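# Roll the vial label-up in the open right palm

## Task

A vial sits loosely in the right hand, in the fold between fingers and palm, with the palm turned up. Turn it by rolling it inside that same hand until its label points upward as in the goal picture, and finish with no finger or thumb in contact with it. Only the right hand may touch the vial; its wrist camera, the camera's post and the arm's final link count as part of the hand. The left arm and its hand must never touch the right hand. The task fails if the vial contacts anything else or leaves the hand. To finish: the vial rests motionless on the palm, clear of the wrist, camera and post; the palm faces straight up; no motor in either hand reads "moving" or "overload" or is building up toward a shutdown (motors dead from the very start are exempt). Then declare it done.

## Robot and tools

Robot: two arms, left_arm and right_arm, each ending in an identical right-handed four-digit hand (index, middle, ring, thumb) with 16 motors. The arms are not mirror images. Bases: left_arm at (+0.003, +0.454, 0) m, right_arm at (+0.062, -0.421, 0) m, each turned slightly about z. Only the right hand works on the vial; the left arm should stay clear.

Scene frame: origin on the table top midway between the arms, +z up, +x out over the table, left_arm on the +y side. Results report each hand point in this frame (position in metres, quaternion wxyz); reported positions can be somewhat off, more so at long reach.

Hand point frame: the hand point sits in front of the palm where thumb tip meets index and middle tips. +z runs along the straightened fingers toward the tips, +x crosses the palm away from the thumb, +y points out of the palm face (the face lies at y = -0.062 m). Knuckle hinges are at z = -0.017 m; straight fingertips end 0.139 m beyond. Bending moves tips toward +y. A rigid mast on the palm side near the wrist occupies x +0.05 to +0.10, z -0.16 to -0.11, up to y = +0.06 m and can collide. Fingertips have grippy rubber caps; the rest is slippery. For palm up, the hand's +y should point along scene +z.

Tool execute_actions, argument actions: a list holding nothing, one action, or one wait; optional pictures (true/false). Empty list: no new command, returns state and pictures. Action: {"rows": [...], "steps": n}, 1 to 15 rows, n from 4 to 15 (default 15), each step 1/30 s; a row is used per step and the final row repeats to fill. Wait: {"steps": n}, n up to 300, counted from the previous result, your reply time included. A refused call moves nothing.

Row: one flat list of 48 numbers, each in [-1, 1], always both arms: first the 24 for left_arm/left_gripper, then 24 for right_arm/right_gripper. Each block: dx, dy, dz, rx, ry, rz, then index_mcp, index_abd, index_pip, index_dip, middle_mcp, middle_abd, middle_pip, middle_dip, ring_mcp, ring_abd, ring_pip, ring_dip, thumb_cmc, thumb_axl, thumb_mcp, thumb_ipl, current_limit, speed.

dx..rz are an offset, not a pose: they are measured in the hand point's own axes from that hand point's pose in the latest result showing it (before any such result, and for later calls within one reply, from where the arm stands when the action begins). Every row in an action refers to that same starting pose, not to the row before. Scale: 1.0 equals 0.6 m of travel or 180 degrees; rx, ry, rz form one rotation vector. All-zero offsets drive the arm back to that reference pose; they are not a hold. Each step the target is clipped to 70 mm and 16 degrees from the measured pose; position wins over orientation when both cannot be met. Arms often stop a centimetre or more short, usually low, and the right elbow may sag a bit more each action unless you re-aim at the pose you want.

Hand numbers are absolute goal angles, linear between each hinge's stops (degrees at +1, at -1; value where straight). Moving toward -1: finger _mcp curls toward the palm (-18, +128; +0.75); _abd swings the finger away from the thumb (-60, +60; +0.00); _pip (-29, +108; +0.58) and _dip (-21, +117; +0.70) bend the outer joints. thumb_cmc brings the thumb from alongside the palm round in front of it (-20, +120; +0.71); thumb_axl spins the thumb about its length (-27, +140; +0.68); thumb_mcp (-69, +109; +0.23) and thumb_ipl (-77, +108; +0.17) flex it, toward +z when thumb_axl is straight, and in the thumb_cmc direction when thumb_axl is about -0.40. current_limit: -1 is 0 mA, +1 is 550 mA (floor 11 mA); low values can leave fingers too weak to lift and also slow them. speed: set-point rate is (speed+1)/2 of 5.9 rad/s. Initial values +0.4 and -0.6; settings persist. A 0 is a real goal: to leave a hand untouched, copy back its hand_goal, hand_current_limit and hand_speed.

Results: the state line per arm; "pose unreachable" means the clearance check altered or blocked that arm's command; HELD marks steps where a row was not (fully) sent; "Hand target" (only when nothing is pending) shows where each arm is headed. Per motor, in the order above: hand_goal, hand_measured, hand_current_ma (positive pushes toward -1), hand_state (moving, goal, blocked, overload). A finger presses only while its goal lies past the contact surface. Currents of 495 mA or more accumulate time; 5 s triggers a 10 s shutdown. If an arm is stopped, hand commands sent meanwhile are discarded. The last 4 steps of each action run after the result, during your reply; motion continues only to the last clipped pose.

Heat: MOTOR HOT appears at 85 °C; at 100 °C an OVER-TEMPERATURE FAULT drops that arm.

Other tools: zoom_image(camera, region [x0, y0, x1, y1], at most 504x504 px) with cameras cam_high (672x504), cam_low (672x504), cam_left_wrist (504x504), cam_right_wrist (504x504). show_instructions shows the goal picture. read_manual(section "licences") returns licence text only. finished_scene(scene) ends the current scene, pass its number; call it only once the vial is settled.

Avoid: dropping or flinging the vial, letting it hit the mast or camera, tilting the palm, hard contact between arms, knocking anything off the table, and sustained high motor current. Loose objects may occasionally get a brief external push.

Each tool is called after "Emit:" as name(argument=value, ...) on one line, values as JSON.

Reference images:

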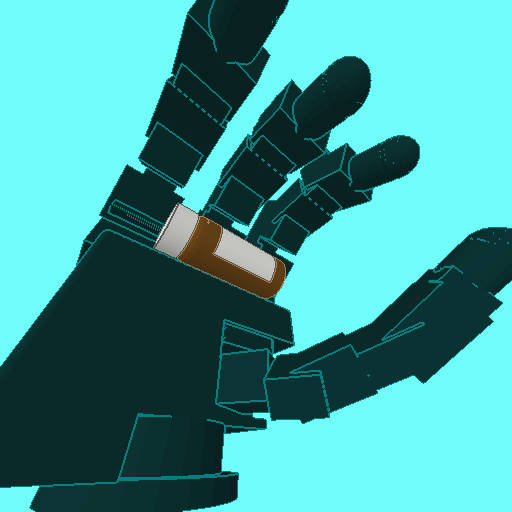

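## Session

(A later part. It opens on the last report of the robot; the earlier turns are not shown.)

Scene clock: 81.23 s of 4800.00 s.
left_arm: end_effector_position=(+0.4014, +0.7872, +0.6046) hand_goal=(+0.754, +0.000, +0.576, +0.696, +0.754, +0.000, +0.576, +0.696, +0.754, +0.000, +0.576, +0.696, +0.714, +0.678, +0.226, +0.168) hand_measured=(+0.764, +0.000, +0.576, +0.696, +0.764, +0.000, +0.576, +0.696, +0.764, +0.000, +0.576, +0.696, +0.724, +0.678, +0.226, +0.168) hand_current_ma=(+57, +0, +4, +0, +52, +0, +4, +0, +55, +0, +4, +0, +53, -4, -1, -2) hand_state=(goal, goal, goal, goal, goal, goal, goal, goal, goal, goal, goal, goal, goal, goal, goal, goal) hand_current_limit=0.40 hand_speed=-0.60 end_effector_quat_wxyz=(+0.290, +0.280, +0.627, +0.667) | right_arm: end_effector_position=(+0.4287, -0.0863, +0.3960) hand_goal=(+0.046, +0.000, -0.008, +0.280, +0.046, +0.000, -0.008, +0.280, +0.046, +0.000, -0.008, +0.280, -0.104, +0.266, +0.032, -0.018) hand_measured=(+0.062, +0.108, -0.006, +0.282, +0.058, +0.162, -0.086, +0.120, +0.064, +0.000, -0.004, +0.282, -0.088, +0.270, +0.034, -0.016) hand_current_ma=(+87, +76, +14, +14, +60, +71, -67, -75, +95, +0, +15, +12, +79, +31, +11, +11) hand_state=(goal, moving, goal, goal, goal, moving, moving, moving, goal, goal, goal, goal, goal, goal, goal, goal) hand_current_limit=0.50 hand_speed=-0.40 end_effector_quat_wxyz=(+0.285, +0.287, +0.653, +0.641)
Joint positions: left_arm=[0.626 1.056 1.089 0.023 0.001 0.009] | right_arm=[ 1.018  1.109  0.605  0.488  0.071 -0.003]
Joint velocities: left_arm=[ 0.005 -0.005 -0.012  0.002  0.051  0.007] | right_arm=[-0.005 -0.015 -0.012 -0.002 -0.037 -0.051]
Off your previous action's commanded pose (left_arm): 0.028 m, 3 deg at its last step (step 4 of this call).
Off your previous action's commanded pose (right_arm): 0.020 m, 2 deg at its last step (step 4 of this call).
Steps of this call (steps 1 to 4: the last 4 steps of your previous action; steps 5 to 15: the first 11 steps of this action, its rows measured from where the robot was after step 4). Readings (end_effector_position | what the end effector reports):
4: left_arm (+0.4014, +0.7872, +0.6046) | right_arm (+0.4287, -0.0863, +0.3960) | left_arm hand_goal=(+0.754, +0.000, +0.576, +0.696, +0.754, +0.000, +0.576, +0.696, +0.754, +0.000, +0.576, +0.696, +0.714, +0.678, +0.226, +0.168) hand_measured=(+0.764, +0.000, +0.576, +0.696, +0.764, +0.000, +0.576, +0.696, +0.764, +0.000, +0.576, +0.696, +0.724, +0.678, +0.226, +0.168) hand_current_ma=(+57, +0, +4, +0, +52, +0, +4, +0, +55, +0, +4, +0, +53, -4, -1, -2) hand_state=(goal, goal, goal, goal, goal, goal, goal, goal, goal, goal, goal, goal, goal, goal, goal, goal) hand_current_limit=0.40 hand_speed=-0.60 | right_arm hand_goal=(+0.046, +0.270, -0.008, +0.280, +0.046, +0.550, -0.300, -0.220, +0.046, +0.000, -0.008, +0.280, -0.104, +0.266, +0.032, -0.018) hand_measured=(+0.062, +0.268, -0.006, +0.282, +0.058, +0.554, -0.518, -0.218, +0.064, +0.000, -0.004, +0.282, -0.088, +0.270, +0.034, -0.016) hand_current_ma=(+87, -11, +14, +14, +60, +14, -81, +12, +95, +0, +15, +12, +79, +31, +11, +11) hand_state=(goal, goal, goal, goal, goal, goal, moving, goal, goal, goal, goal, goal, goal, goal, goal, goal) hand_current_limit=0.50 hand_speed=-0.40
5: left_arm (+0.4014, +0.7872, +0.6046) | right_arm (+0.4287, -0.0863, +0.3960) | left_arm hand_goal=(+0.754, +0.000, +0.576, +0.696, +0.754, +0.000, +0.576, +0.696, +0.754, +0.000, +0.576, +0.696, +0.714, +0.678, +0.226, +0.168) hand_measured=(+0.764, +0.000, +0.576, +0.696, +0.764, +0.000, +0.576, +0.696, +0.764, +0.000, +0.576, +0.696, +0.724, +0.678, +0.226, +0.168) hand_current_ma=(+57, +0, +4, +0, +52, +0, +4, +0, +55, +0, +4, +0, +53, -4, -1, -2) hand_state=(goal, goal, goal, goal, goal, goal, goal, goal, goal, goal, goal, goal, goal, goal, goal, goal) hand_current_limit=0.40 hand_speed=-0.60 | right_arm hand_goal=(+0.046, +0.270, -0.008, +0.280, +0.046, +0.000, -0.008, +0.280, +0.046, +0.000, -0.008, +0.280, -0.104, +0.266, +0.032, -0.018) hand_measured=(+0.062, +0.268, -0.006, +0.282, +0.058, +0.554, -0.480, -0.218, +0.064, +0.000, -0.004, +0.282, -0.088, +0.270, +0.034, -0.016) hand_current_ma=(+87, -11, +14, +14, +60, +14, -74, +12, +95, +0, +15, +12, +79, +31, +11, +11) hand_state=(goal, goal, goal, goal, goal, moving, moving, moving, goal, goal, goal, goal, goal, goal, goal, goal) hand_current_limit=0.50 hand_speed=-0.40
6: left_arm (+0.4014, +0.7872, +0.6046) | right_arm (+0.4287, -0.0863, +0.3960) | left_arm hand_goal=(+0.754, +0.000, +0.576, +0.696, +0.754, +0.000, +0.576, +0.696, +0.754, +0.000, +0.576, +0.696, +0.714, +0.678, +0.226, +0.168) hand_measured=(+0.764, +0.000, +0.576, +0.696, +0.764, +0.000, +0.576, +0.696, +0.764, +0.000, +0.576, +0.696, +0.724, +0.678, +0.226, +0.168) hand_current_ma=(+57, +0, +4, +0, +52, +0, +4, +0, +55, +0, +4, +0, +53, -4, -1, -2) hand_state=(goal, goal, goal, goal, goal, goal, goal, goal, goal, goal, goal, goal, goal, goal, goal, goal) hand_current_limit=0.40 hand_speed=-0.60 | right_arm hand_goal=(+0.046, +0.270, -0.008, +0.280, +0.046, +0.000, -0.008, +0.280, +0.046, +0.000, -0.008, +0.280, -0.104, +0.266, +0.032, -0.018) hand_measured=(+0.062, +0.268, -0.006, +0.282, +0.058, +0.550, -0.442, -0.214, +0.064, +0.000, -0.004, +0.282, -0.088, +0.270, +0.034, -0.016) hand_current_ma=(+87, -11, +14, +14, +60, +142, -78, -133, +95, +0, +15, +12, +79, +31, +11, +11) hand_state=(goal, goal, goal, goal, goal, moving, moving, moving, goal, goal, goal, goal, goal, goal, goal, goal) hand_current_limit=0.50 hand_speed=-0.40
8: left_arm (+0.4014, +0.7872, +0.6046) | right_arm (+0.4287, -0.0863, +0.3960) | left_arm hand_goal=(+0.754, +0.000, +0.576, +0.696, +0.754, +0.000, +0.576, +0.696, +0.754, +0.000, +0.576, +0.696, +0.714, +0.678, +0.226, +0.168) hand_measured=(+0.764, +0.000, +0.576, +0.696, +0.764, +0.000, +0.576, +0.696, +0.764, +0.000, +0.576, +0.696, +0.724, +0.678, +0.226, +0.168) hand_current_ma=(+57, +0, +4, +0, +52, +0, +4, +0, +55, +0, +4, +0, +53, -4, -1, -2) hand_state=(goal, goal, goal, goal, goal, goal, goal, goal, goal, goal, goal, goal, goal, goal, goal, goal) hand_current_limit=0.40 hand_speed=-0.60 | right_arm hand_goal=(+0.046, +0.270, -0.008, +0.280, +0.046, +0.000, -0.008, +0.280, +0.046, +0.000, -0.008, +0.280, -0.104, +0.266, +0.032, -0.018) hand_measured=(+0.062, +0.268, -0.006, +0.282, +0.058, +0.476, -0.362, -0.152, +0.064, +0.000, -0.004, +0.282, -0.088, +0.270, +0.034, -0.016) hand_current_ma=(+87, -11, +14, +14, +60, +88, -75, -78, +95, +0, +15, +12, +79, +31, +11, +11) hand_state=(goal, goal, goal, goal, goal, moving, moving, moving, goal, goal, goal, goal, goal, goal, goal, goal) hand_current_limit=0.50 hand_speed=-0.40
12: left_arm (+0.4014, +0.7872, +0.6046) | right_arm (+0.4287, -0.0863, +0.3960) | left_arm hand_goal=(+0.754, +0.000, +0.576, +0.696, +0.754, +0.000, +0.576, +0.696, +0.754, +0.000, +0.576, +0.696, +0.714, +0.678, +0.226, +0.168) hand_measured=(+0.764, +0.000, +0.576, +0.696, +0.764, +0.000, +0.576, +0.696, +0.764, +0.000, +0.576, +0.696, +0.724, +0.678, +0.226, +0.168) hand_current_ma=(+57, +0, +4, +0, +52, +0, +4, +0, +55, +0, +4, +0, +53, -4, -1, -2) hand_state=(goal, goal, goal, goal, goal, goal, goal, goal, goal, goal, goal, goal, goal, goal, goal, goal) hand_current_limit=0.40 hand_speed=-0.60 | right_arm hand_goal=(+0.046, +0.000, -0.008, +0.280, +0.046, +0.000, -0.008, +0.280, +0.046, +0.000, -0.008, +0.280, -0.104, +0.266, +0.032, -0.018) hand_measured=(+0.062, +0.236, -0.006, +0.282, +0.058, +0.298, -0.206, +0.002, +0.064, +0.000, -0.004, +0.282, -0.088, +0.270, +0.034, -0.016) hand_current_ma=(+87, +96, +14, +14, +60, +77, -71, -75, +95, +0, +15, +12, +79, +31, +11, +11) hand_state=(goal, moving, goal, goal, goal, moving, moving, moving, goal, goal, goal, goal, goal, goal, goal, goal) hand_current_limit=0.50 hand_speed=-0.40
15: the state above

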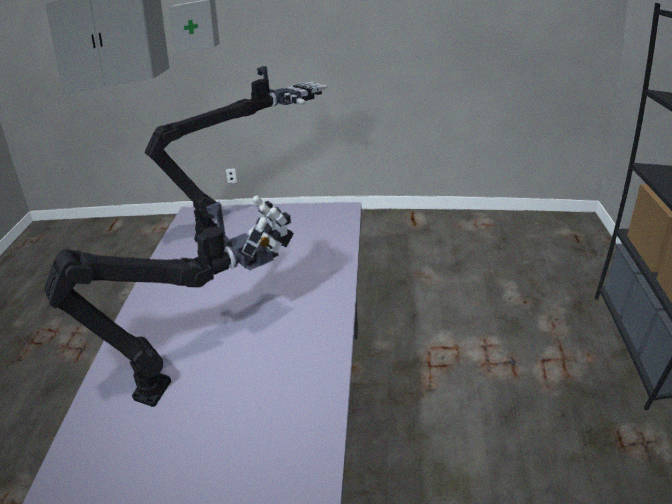

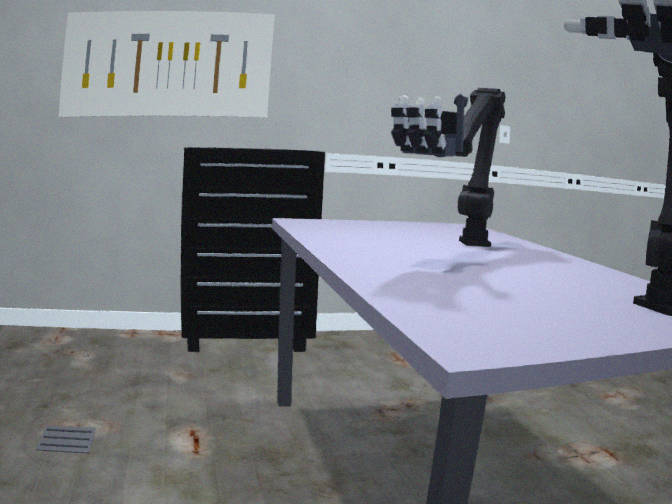

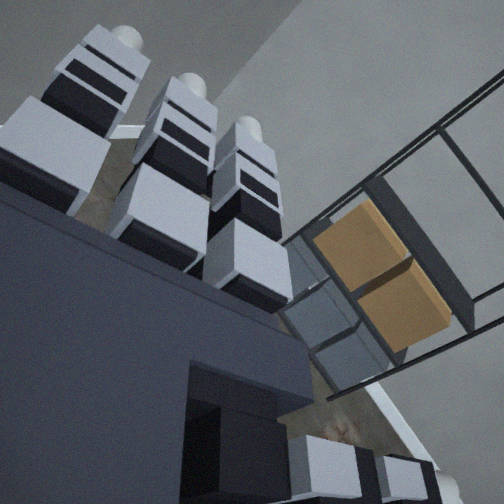

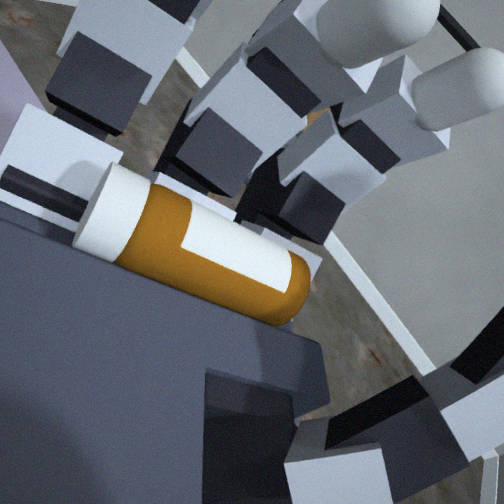

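Emit:
execute_actions(actions=[{"rows": [[0,0.046,-0.010,-0.016,0,0,0.754,0,0.576,0.696,0.754,0,0.576,0.696,0.754,0,0.576,0.696,0.714,0.678,0.226,0.168,0.4,-0.6,0,0.033,0.0025,-0.0124,0,0,0.25,0,-0.008,0.28,0.25,0,-0.008,0.28,0.25,0,-0.008,0.28,-0.104,0.266,0.032,-0.018,0.4,-0.6]], "steps": 12}])

Emit:
execute_actions(actions=[{"steps": 15}], pictures=true)

Emit:
zoom_image(camera="cam_right_wrist", region=[60, 140, 340, 350])

Scene clock: 81.80 s of 4800.00 s.
left_arm: end_effector_position=(+0.4014, +0.7872, +0.6046) hand_goal=(+0.754, +0.000, +0.576, +0.696, +0.754, +0.000, +0.576, +0.696, +0.754, +0.000, +0.576, +0.696, +0.714, +0.678, +0.226, +0.168) hand_measured=(+0.764, +0.000, +0.576, +0.696, +0.764, +0.000, +0.576, +0.696, +0.764, +0.000, +0.576, +0.696, +0.724, +0.678, +0.226, +0.168) hand_current_ma=(+57, +0, +4, +0, +52, +0, +4, +0, +55, +0, +4, +0, +53, -4, -1, -2) hand_state=(goal, goal, goal, goal, goal, goal, goal, goal, goal, goal, goal, goal, goal, goal, goal, goal) hand_current_limit=0.40 hand_speed=-0.60 end_effector_quat_wxyz=(+0.290, +0.280, +0.627, +0.667) | right_arm: end_effector_position=(+0.4287, -0.0863, +0.3960) hand_goal=(+0.250, +0.000, -0.008, +0.280, +0.250, +0.000, -0.008, +0.280, +0.250, +0.000, -0.008, +0.280, -0.104, +0.266, +0.032, -0.018) hand_measured=(+0.222, +0.004, -0.006, +0.282, +0.222, +0.004, -0.010, +0.276, +0.222, +0.000, -0.006, +0.282, -0.088, +0.270, +0.034, -0.016) hand_current_ma=(+25, +16, +13, +13, +24, +15, -9, -17, +25, +0, +14, +12, +79, +31, +11, +11) hand_state=(moving, goal, goal, goal, moving, goal, goal, goal, moving, goal, goal, goal, goal, goal, goal, goal) hand_current_limit=0.40 hand_speed=-0.60 end_effector_quat_wxyz=(+0.285, +0.287, +0.653, +0.641)
Joint positions: left_arm=[0.626 1.056 1.089 0.023 0.001 0.009] | right_arm=[ 1.018  1.109  0.605  0.488  0.071 -0.003]
Joint velocities: left_arm=[-0.005 -0.015  0.007  0.032 -0.051 -0.051] | right_arm=[-0.015 -0.005 -0.007  0.007  0.007  0.022]
Off your previous action's commanded pose (left_arm): 0.028 m, 3 deg at its last step (step 4 of this call).
Off your previous action's commanded pose (right_arm): 0.020 m, 2 deg at its last step (step 4 of this call).
Steps of this call (steps 1 to 4: the last 4 steps of your previous action; steps 5 to 9: nothing new was sent; steps 10 to 17: the first 8 steps of this action). Readings (end_effector_position | what the end effector reports):
10: left_arm (+0.4014, +0.7872, +0.6046) | right_arm (+0.4287, -0.0863, +0.3960) | left_arm hand_goal=(+0.754, +0.000, +0.576, +0.696, +0.754, +0.000, +0.576, +0.696, +0.754, +0.000, +0.576, +0.696, +0.714, +0.678, +0.226, +0.168) hand_measured=(+0.764, +0.000, +0.576, +0.696, +0.764, +0.000, +0.576, +0.696, +0.764, +0.000, +0.576, +0.696, +0.724, +0.678, +0.226, +0.168) hand_current_ma=(+57, +0, +4, +0, +52, +0, +4, +0, +55, +0, +4, +0, +53, -4, -1, -2) hand_state=(goal, goal, goal, goal, goal, goal, goal, goal, goal, goal, goal, goal, goal, goal, goal, goal) hand_current_limit=0.40 hand_speed=-0.60 | right_arm hand_goal=(+0.250, +0.000, -0.008, +0.280, +0.250, +0.000, -0.008, +0.280, +0.250, +0.000, -0.008, +0.280, -0.104, +0.266, +0.032, -0.018) hand_measured=(+0.062, +0.004, -0.006, +0.282, +0.058, +0.004, -0.010, +0.276, +0.064, +0.000, -0.004, +0.282, -0.088, +0.270, +0.034, -0.016) hand_current_ma=(+87, +16, +14, +14, +60, +15, -14, -19, +95, +0, +15, +12, +79, +31, +11, +11) hand_state=(moving, goal, goal, goal, moving, goal, goal, goal, moving, goal, goal, goal, goal, goal, goal, goal) hand_current_limit=0.40 hand_speed=-0.60
11: left_arm (+0.4014, +0.7872, +0.6046) | right_arm (+0.4287, -0.0863, +0.3960) | left_arm hand_goal=(+0.754, +0.000, +0.576, +0.696, +0.754, +0.000, +0.576, +0.696, +0.754, +0.000, +0.576, +0.696, +0.714, +0.678, +0.226, +0.168) hand_measured=(+0.764, +0.000, +0.576, +0.696, +0.764, +0.000, +0.576, +0.696, +0.764, +0.000, +0.576, +0.696, +0.724, +0.678, +0.226, +0.168) hand_current_ma=(+57, +0, +4, +0, +52, +0, +4, +0, +55, +0, +4, +0, +53, -4, -1, -2) hand_state=(goal, goal, goal, goal, goal, goal, goal, goal, goal, goal, goal, goal, goal, goal, goal, goal) hand_current_limit=0.40 hand_speed=-0.60 | right_arm hand_goal=(+0.250, +0.000, -0.008, +0.280, +0.250, +0.000, -0.008, +0.280, +0.250, +0.000, -0.008, +0.280, -0.104, +0.266, +0.032, -0.018) hand_measured=(+0.062, +0.004, -0.006, +0.282, +0.058, +0.004, -0.010, +0.276, +0.064, +0.000, -0.006, +0.282, -0.088, +0.270, +0.034, -0.016) hand_current_ma=(-40, +16, +12, +13, -50, +15, -14, -19, -37, +0, +13, +12, +79, +31, +11, +11) hand_state=(moving, goal, goal, goal, moving, goal, goal, goal, moving, goal, goal, goal, goal, goal, goal, goal) hand_current_limit=0.40 hand_speed=-0.60
13: left_arm (+0.4014, +0.7872, +0.6046) | right_arm (+0.4287, -0.0863, +0.3960) | left_arm hand_goal=(+0.754, +0.000, +0.576, +0.696, +0.754, +0.000, +0.576, +0.696, +0.754, +0.000, +0.576, +0.696, +0.714, +0.678, +0.226, +0.168) hand_measured=(+0.764, +0.000, +0.576, +0.696, +0.764, +0.000, +0.576, +0.696, +0.764, +0.000, +0.576, +0.696, +0.724, +0.678, +0.226, +0.168) hand_current_ma=(+57, +0, +4, +0, +52, +0, +4, +0, +55, +0, +4, +0, +53, -4, -1, -2) hand_state=(goal, goal, goal, goal, goal, goal, goal, goal, goal, goal, goal, goal, goal, goal, goal, goal) hand_current_limit=0.40 hand_speed=-0.60 | right_arm hand_goal=(+0.250, +0.000, -0.008, +0.280, +0.250, +0.000, -0.008, +0.280, +0.250, +0.000, -0.008, +0.280, -0.104, +0.266, +0.032, -0.018) hand_measured=(+0.102, +0.004, -0.006, +0.282, +0.100, +0.004, -0.010, +0.276, +0.102, +0.000, -0.006, +0.282, -0.088, +0.270, +0.034, -0.016) hand_current_ma=(-24, +16, +13, +13, -24, +15, -14, -19, -27, +0, +14, +12, +79, +31, +11, +11) hand_state=(moving, goal, goal, goal, moving, goal, goal, goal, moving, goal, goal, goal, goal, goal, goal, goal) hand_current_limit=0.40 hand_speed=-0.60
17: the state above

Scene clock: 82.30 s of 4800.00 s.
left_arm: end_effector_position=(+0.4014, +0.7872, +0.6046) hand_goal=(+0.754, +0.000, +0.576, +0.696, +0.754, +0.000, +0.576, +0.696, +0.754, +0.000, +0.576, +0.696, +0.714, +0.678, +0.226, +0.168) hand_measured=(+0.764, +0.000, +0.576, +0.696, +0.764, +0.000, +0.576, +0.696, +0.764, +0.000, +0.576, +0.696, +0.724, +0.678, +0.226, +0.168) hand_current_ma=(+57, +0, +4, +0, +52, +0, +4, +0, +55, +0, +4, +0, +53, -4, -1, -2) hand_state=(goal, goal, goal, goal, goal, goal, goal, goal, goal, goal, goal, goal, goal, goal, goal, goal) hand_current_limit=0.40 hand_speed=-0.60 end_effector_quat_wxyz=(+0.290, +0.280, +0.627, +0.667) | right_arm: end_effector_position=(+0.4287, -0.0863, +0.3960) hand_goal=(+0.250, +0.000, -0.008, +0.280, +0.250, +0.000, -0.008, +0.280, +0.250, +0.000, -0.008, +0.280, -0.104, +0.266, +0.032, -0.018) hand_measured=(+0.256, +0.004, -0.006, +0.282, +0.256, +0.004, -0.010, +0.276, +0.258, +0.000, -0.006, +0.282, -0.088, +0.270, +0.034, -0.016) hand_current_ma=(+35, +16, +13, +13, +35, +15, -8, -17, +39, +0, +14, +12, +79, +31, +11, +11) hand_state=(goal, goal, goal, goal, goal, goal, goal, goal, goal, goal, goal, goal, goal, goal, goal, goal) hand_current_limit=0.40 hand_speed=-0.60 end_effector_quat_wxyz=(+0.285, +0.287, +0.653, +0.641)
Joint positions: left_arm=[0.626 1.056 1.089 0.023 0.001 0.009] | right_arm=[ 1.018  1.109  0.605  0.488  0.071 -0.003]
Joint velocities: left_arm=[-0.005  0.005  0.007  0.002 -0.066 -0.007] | right_arm=[ 0.005  0.005  0.017  0.002 -0.051 -0.022]
Hand target (left_arm): +0.395, +0.782, +0.631; +0.296, +0.272, +0.611, +0.682
Hand target (right_arm): +0.430, -0.086, +0.416; +0.290, +0.281, +0.640, +0.653
Off the commanded pose (left_arm): 0.028 m, 3 deg.
Off the commanded pose (right_arm): 0.020 m, 2 deg.
Kept back: nothing.
Steps of this call (steps 1 to 4: the last 4 steps of your previous action; steps 5 to 15: nothing new was sent). Readings (end_effector_position | what the end effector reports):
1: left_arm (+0.4014, +0.7872, +0.6046) | right_arm (+0.4287, -0.0863, +0.3960) | left_arm hand_goal=(+0.754, +0.000, +0.576, +0.696, +0.754, +0.000, +0.576, +0.696, +0.754, +0.000, +0.576, +0.696, +0.714, +0.678, +0.226, +0.168) hand_measured=(+0.764, +0.000, +0.576, +0.696, +0.764, +0.000, +0.576, +0.696, +0.764, +0.000, +0.576, +0.696, +0.724, +0.678, +0.226, +0.168) hand_current_ma=(+57, +0, +4, +0, +52, +0, +4, +0, +55, +0, +4, +0, +53, -4, -1, -2) hand_state=(goal, goal, goal, goal, goal, goal, goal, goal, goal, goal, goal, goal, goal, goal, goal, goal) hand_current_limit=0.40 hand_speed=-0.60 | right_arm hand_goal=(+0.250, +0.000, -0.008, +0.280, +0.250, +0.000, -0.008, +0.280, +0.250, +0.000, -0.008, +0.280, -0.104, +0.266, +0.032, -0.018) hand_measured=(+0.244, +0.004, -0.006, +0.282, +0.244, +0.004, -0.010, +0.276, +0.244, +0.000, -0.006, +0.282, -0.088, +0.270, +0.034, -0.016) hand_current_ma=(+70, +16, +13, +13, +70, +15, -7, -16, +74, +0, +14, +12, +79, +31, +11, +11) hand_state=(moving, goal, goal, goal, moving, goal, goal, goal, moving, goal, goal, goal, goal, goal, goal, goal) hand_current_limit=0.40 hand_speed=-0.60
2: left_arm (+0.4014, +0.7872, +0.6046) | right_arm (+0.4287, -0.0863, +0.3960) | left_arm hand_goal=(+0.754, +0.000, +0.576, +0.696, +0.754, +0.000, +0.576, +0.696, +0.754, +0.000, +0.576, +0.696, +0.714, +0.678, +0.226, +0.168) hand_measured=(+0.764, +0.000, +0.576, +0.696, +0.764, +0.000, +0.576, +0.696, +0.764, +0.000, +0.576, +0.696, +0.724, +0.678, +0.226, +0.168) hand_current_ma=(+57, +0, +4, +0, +52, +0, +4, +0, +55, +0, +4, +0, +53, -4, -1, -2) hand_state=(goal, goal, goal, goal, goal, goal, goal, goal, goal, goal, goal, goal, goal, goal, goal, goal) hand_current_limit=0.40 hand_speed=-0.60 | right_arm hand_goal=(+0.250, +0.000, -0.008, +0.280, +0.250, +0.000, -0.008, +0.280, +0.250, +0.000, -0.008, +0.280, -0.104, +0.266, +0.032, -0.018) hand_measured=(+0.254, +0.004, -0.006, +0.282, +0.254, +0.004, -0.010, +0.276, +0.254, +0.000, -0.006, +0.282, -0.088, +0.270, +0.034, -0.016) hand_current_ma=(+51, +16, +13, +13, +51, +15, -8, -16, +55, +0, +14, +12, +79, +31, +11, +11) hand_state=(moving, goal, goal, goal, moving, goal, goal, goal, moving, goal, goal, goal, goal, goal, goal, goal) hand_current_limit=0.40 hand_speed=-0.60
4: left_arm (+0.4014, +0.7872, +0.6046) | right_arm (+0.4287, -0.0863, +0.3960) | left_arm hand_goal=(+0.754, +0.000, +0.576, +0.696, +0.754, +0.000, +0.576, +0.696, +0.754, +0.000, +0.576, +0.696, +0.714, +0.678, +0.226, +0.168) hand_measured=(+0.764, +0.000, +0.576, +0.696, +0.764, +0.000, +0.576, +0.696, +0.764, +0.000, +0.576, +0.696, +0.724, +0.678, +0.226, +0.168) hand_current_ma=(+57, +0, +4, +0, +52, +0, +4, +0, +55, +0, +4, +0, +53, -4, -1, -2) hand_state=(goal, goal, goal, goal, goal, goal, goal, goal, goal, goal, goal, goal, goal, goal, goal, goal) hand_current_limit=0.40 hand_speed=-0.60 | right_arm hand_goal=(+0.250, +0.000, -0.008, +0.280, +0.250, +0.000, -0.008, +0.280, +0.250, +0.000, -0.008, +0.280, -0.104, +0.266, +0.032, -0.018) hand_measured=(+0.256, +0.004, -0.006, +0.282, +0.256, +0.004, -0.010, +0.276, +0.258, +0.000, -0.006, +0.282, -0.088, +0.270, +0.034, -0.016) hand_current_ma=(+35, +16, +13, +13, +35, +15, -8, -17, +38, +0, +14, +12, +79, +31, +11, +11) hand_state=(goal, goal, goal, goal, goal, goal, goal, goal, goal, goal, goal, goal, goal, goal, goal, goal) hand_current_limit=0.40 hand_speed=-0.60
8: left_arm (+0.4014, +0.7872, +0.6046) | right_arm (+0.4287, -0.0863, +0.3960) | left_arm hand_goal=(+0.754, +0.000, +0.576, +0.696, +0.754, +0.000, +0.576, +0.696, +0.754, +0.000, +0.576, +0.696, +0.714, +0.678, +0.226, +0.168) hand_measured=(+0.764, +0.000, +0.576, +0.696, +0.764, +0.000, +0.576, +0.696, +0.764, +0.000, +0.576, +0.696, +0.724, +0.678, +0.226, +0.168) hand_current_ma=(+57, +0, +4, +0, +52, +0, +4, +0, +55, +0, +4, +0, +53, -4, -1, -2) hand_state=(goal, goal, goal, goal, goal, goal, goal, goal, goal, goal, goal, goal, goal, goal, goal, goal) hand_current_limit=0.40 hand_speed=-0.60 | right_arm hand_goal=(+0.250, +0.000, -0.008, +0.280, +0.250, +0.000, -0.008, +0.280, +0.250, +0.000, -0.008, +0.280, -0.104, +0.266, +0.032, -0.018) hand_measured=(+0.256, +0.004, -0.006, +0.282, +0.256, +0.004, -0.010, +0.276, +0.258, +0.000, -0.006, +0.282, -0.088, +0.270, +0.034, -0.016) hand_current_ma=(+35, +16, +13, +13, +35, +15, -8, -17, +39, +0, +14, +12, +79, +31, +11, +11) hand_state=(goal, goal, goal, goal, goal, goal, goal, goal, goal, goal, goal, goal, goal, goal, goal, goal) hand_current_limit=0.40 hand_speed=-0.60
15: the state above

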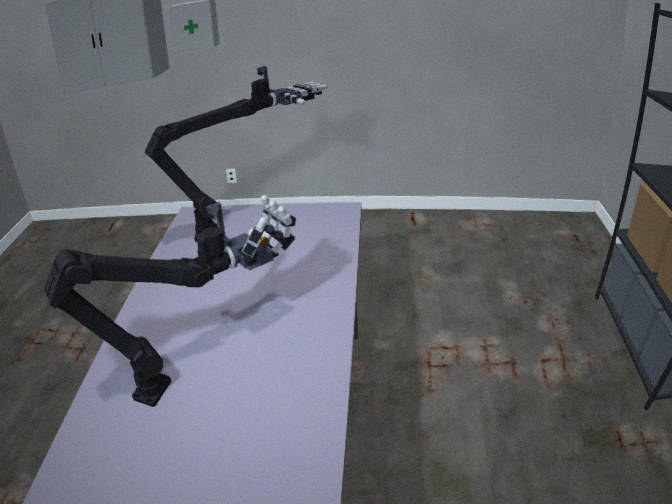

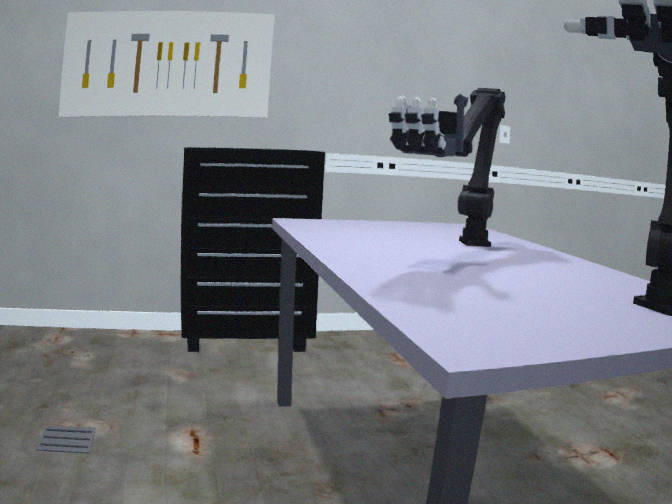

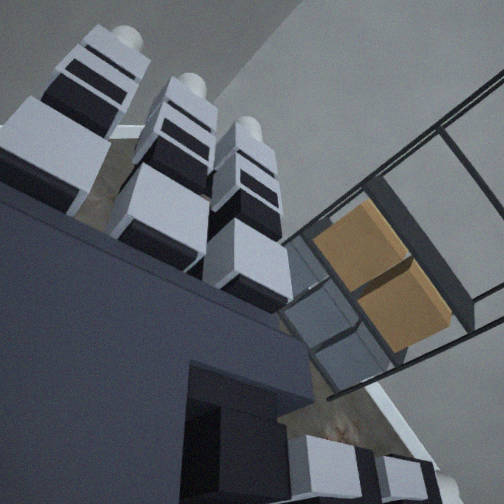

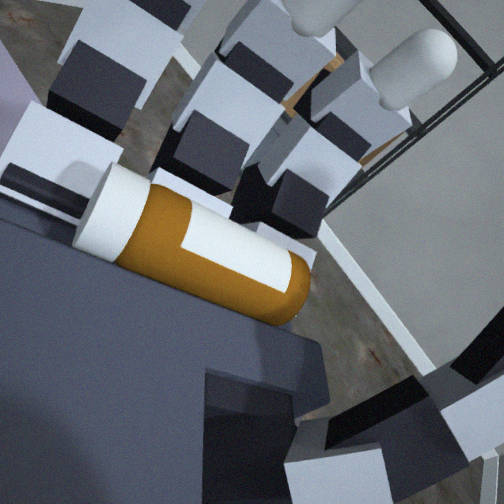

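Region (60, 140, 340, 350) of cam_right_wrist's 504x504 image, scaled by 1.800, with more detail than that image has; it fills the top 378 rows of this view, and the rest is white.

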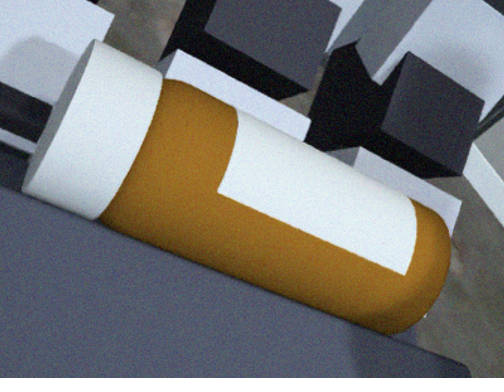

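Emit:
execute_actions(actions=[{"steps": 25}])

Emit:
finished_scene(scene=1)

Scene clock: 83.13 s of 4800.00 s.
left_arm: end_effector_position=(+0.4014, +0.7872, +0.6046) hand_goal=(+0.754, +0.000, +0.576, +0.696, +0.754, +0.000, +0.576, +0.696, +0.754, +0.000, +0.576, +0.696, +0.714, +0.678, +0.226, +0.168) hand_measured=(+0.764, +0.000, +0.576, +0.696, +0.764, +0.000, +0.576, +0.696, +0.764, +0.000, +0.576, +0.696, +0.724, +0.678, +0.226, +0.168) hand_current_ma=(+57, +0, +4, +0, +52, +0, +4, +0, +55, +0, +4, +0, +53, -4, -1, -2) hand_state=(goal, goal, goal, goal, goal, goal, goal, goal, goal, goal, goal, goal, goal, goal, goal, goal) hand_current_limit=0.40 hand_speed=-0.60 end_effector_quat_wxyz=(+0.290, +0.280, +0.627, +0.667) | right_arm: end_effector_position=(+0.4287, -0.0863, +0.3960) hand_goal=(+0.250, +0.000, -0.008, +0.280, +0.250, +0.000, -0.008, +0.280, +0.250, +0.000, -0.008, +0.280, -0.104, +0.266, +0.032, -0.018) hand_measured=(+0.256, +0.004, -0.006, +0.282, +0.256, +0.004, -0.010, +0.276, +0.258, +0.000, -0.006, +0.282, -0.088, +0.270, +0.034, -0.016) hand_current_ma=(+35, +16, +13, +13, +35, +15, -8, -17, +39, +0, +14, +12, +79, +31, +11, +11) hand_state=(goal, goal, goal, goal, goal, goal, goal, goal, goal, goal, goal, goal, goal, goal, goal, goal) hand_current_limit=0.40 hand_speed=-0.60 end_effector_quat_wxyz=(+0.285, +0.287, +0.653, +0.641)
Joint positions: left_arm=[0.626 1.056 1.089 0.023 0.001 0.009] | right_arm=[ 1.018  1.109  0.605  0.488  0.071 -0.003]
Joint velocities: left_arm=[-0.015 -0.005 -0.007  0.012 -0.066 -0.066] | right_arm=[-0.015 -0.015  0.002  0.002 -0.007  0.022]
Hand target (left_arm): +0.395, +0.782, +0.631; +0.296, +0.272, +0.611, +0.682
Hand target (right_arm): +0.430, -0.086, +0.416; +0.290, +0.281, +0.640, +0.653
Off the commanded pose (left_arm): 0.028 m, 3 deg.
Off the commanded pose (right_arm): 0.020 m, 2 deg.
Kept back: nothing.
Steps of this call (steps 1 to 25: nothing new was sent). Readings (end_effector_position | what the end effector reports):
1: left_arm (+0.4014, +0.7872, +0.6046) | right_arm (+0.4287, -0.0863, +0.3960) | left_arm hand_goal=(+0.754, +0.000, +0.576, +0.696, +0.754, +0.000, +0.576, +0.696, +0.754, +0.000, +0.576, +0.696, +0.714, +0.678, +0.226, +0.168) hand_measured=(+0.764, +0.000, +0.576, +0.696, +0.764, +0.000, +0.576, +0.696, +0.764, +0.000, +0.576, +0.696, +0.724, +0.678, +0.226, +0.168) hand_current_ma=(+57, +0, +4, +0, +52, +0, +4, +0, +55, +0, +4, +0, +53, -4, -1, -2) hand_state=(goal, goal, goal, goal, goal, goal, goal, goal, goal, goal, goal, goal, goal, goal, goal, goal) hand_current_limit=0.40 hand_speed=-0.60 | right_arm hand_goal=(+0.250, +0.000, -0.008, +0.280, +0.250, +0.000, -0.008, +0.280, +0.250, +0.000, -0.008, +0.280, -0.104, +0.266, +0.032, -0.018) hand_measured=(+0.256, +0.004, -0.006, +0.282, +0.256, +0.004, -0.010, +0.276, +0.258, +0.000, -0.006, +0.282, -0.088, +0.270, +0.034, -0.016) hand_current_ma=(+35, +16, +13, +13, +35, +15, -8, -17, +39, +0, +14, +12, +79, +31, +11, +11) hand_state=(goal, goal, goal, goal, goal, goal, goal, goal, goal, goal, goal, goal, goal, goal, goal, goal) hand_current_limit=0.40 hand_speed=-0.60
2: left_arm (+0.4014, +0.7872, +0.6046) | right_arm (+0.4287, -0.0863, +0.3960) | left_arm hand_goal=(+0.754, +0.000, +0.576, +0.696, +0.754, +0.000, +0.576, +0.696, +0.754, +0.000, +0.576, +0.696, +0.714, +0.678, +0.226, +0.168) hand_measured=(+0.764, +0.000, +0.576, +0.696, +0.764, +0.000, +0.576, +0.696, +0.764, +0.000, +0.576, +0.696, +0.724, +0.678, +0.226, +0.168) hand_current_ma=(+57, +0, +4, +0, +52, +0, +4, +0, +55, +0, +4, +0, +53, -4, -1, -2) hand_state=(goal, goal, goal, goal, goal, goal, goal, goal, goal, goal, goal, goal, goal, goal, goal, goal) hand_current_limit=0.40 hand_speed=-0.60 | right_arm hand_goal=(+0.250, +0.000, -0.008, +0.280, +0.250, +0.000, -0.008, +0.280, +0.250, +0.000, -0.008, +0.280, -0.104, +0.266, +0.032, -0.018) hand_measured=(+0.256, +0.004, -0.006, +0.282, +0.256, +0.004, -0.010, +0.276, +0.258, +0.000, -0.006, +0.282, -0.088, +0.270, +0.034, -0.016) hand_current_ma=(+35, +16, +13, +13, +35, +15, -8, -17, +39, +0, +14, +12, +79, +31, +11, +11) hand_state=(goal, goal, goal, goal, goal, goal, goal, goal, goal, goal, goal, goal, goal, goal, goal, goal) hand_current_limit=0.40 hand_speed=-0.60
4: left_arm (+0.4014, +0.7872, +0.6046) | right_arm (+0.4287, -0.0863, +0.3960) | left_arm hand_goal=(+0.754, +0.000, +0.576, +0.696, +0.754, +0.000, +0.576, +0.696, +0.754, +0.000, +0.576, +0.696, +0.714, +0.678, +0.226, +0.168) hand_measured=(+0.764, +0.000, +0.576, +0.696, +0.764, +0.000, +0.576, +0.696, +0.764, +0.000, +0.576, +0.696, +0.724, +0.678, +0.226, +0.168) hand_current_ma=(+57, +0, +4, +0, +52, +0, +4, +0, +55, +0, +4, +0, +53, -4, -1, -2) hand_state=(goal, goal, goal, goal, goal, goal, goal, goal, goal, goal, goal, goal, goal, goal, goal, goal) hand_current_limit=0.40 hand_speed=-0.60 | right_arm hand_goal=(+0.250, +0.000, -0.008, +0.280, +0.250, +0.000, -0.008, +0.280, +0.250, +0.000, -0.008, +0.280, -0.104, +0.266, +0.032, -0.018) hand_measured=(+0.256, +0.004, -0.006, +0.282, +0.256, +0.004, -0.010, +0.276, +0.258, +0.000, -0.006, +0.282, -0.088, +0.270, +0.034, -0.016) hand_current_ma=(+35, +16, +13, +13, +35, +15, -8, -17, +39, +0, +14, +12, +79, +31, +11, +11) hand_state=(goal, goal, goal, goal, goal, goal, goal, goal, goal, goal, goal, goal, goal, goal, goal, goal) hand_current_limit=0.40 hand_speed=-0.60
8: left_arm (+0.4014, +0.7872, +0.6046) | right_arm (+0.4287, -0.0863, +0.3960) | left_arm hand_goal=(+0.754, +0.000, +0.576, +0.696, +0.754, +0.000, +0.576, +0.696, +0.754, +0.000, +0.576, +0.696, +0.714, +0.678, +0.226, +0.168) hand_measured=(+0.764, +0.000, +0.576, +0.696, +0.764, +0.000, +0.576, +0.696, +0.764, +0.000, +0.576, +0.696, +0.724, +0.678, +0.226, +0.168) hand_current_ma=(+57, +0, +4, +0, +52, +0, +4, +0, +55, +0, +4, +0, +53, -4, -1, -2) hand_state=(goal, goal, goal, goal, goal, goal, goal, goal, goal, goal, goal, goal, goal, goal, goal, goal) hand_current_limit=0.40 hand_speed=-0.60 | right_arm hand_goal=(+0.250, +0.000, -0.008, +0.280, +0.250, +0.000, -0.008, +0.280, +0.250, +0.000, -0.008, +0.280, -0.104, +0.266, +0.032, -0.018) hand_measured=(+0.256, +0.004, -0.006, +0.282, +0.256, +0.004, -0.010, +0.276, +0.258, +0.000, -0.006, +0.282, -0.088, +0.270, +0.034, -0.016) hand_current_ma=(+35, +16, +13, +13, +35, +15, -8, -17, +39, +0, +14, +12, +79, +31, +11, +11) hand_state=(goal, goal, goal, goal, goal, goal, goal, goal, goal, goal, goal, goal, goal, goal, goal, goal) hand_current_limit=0.40 hand_speed=-0.60
25: the state above

The scene is finished: the task was done.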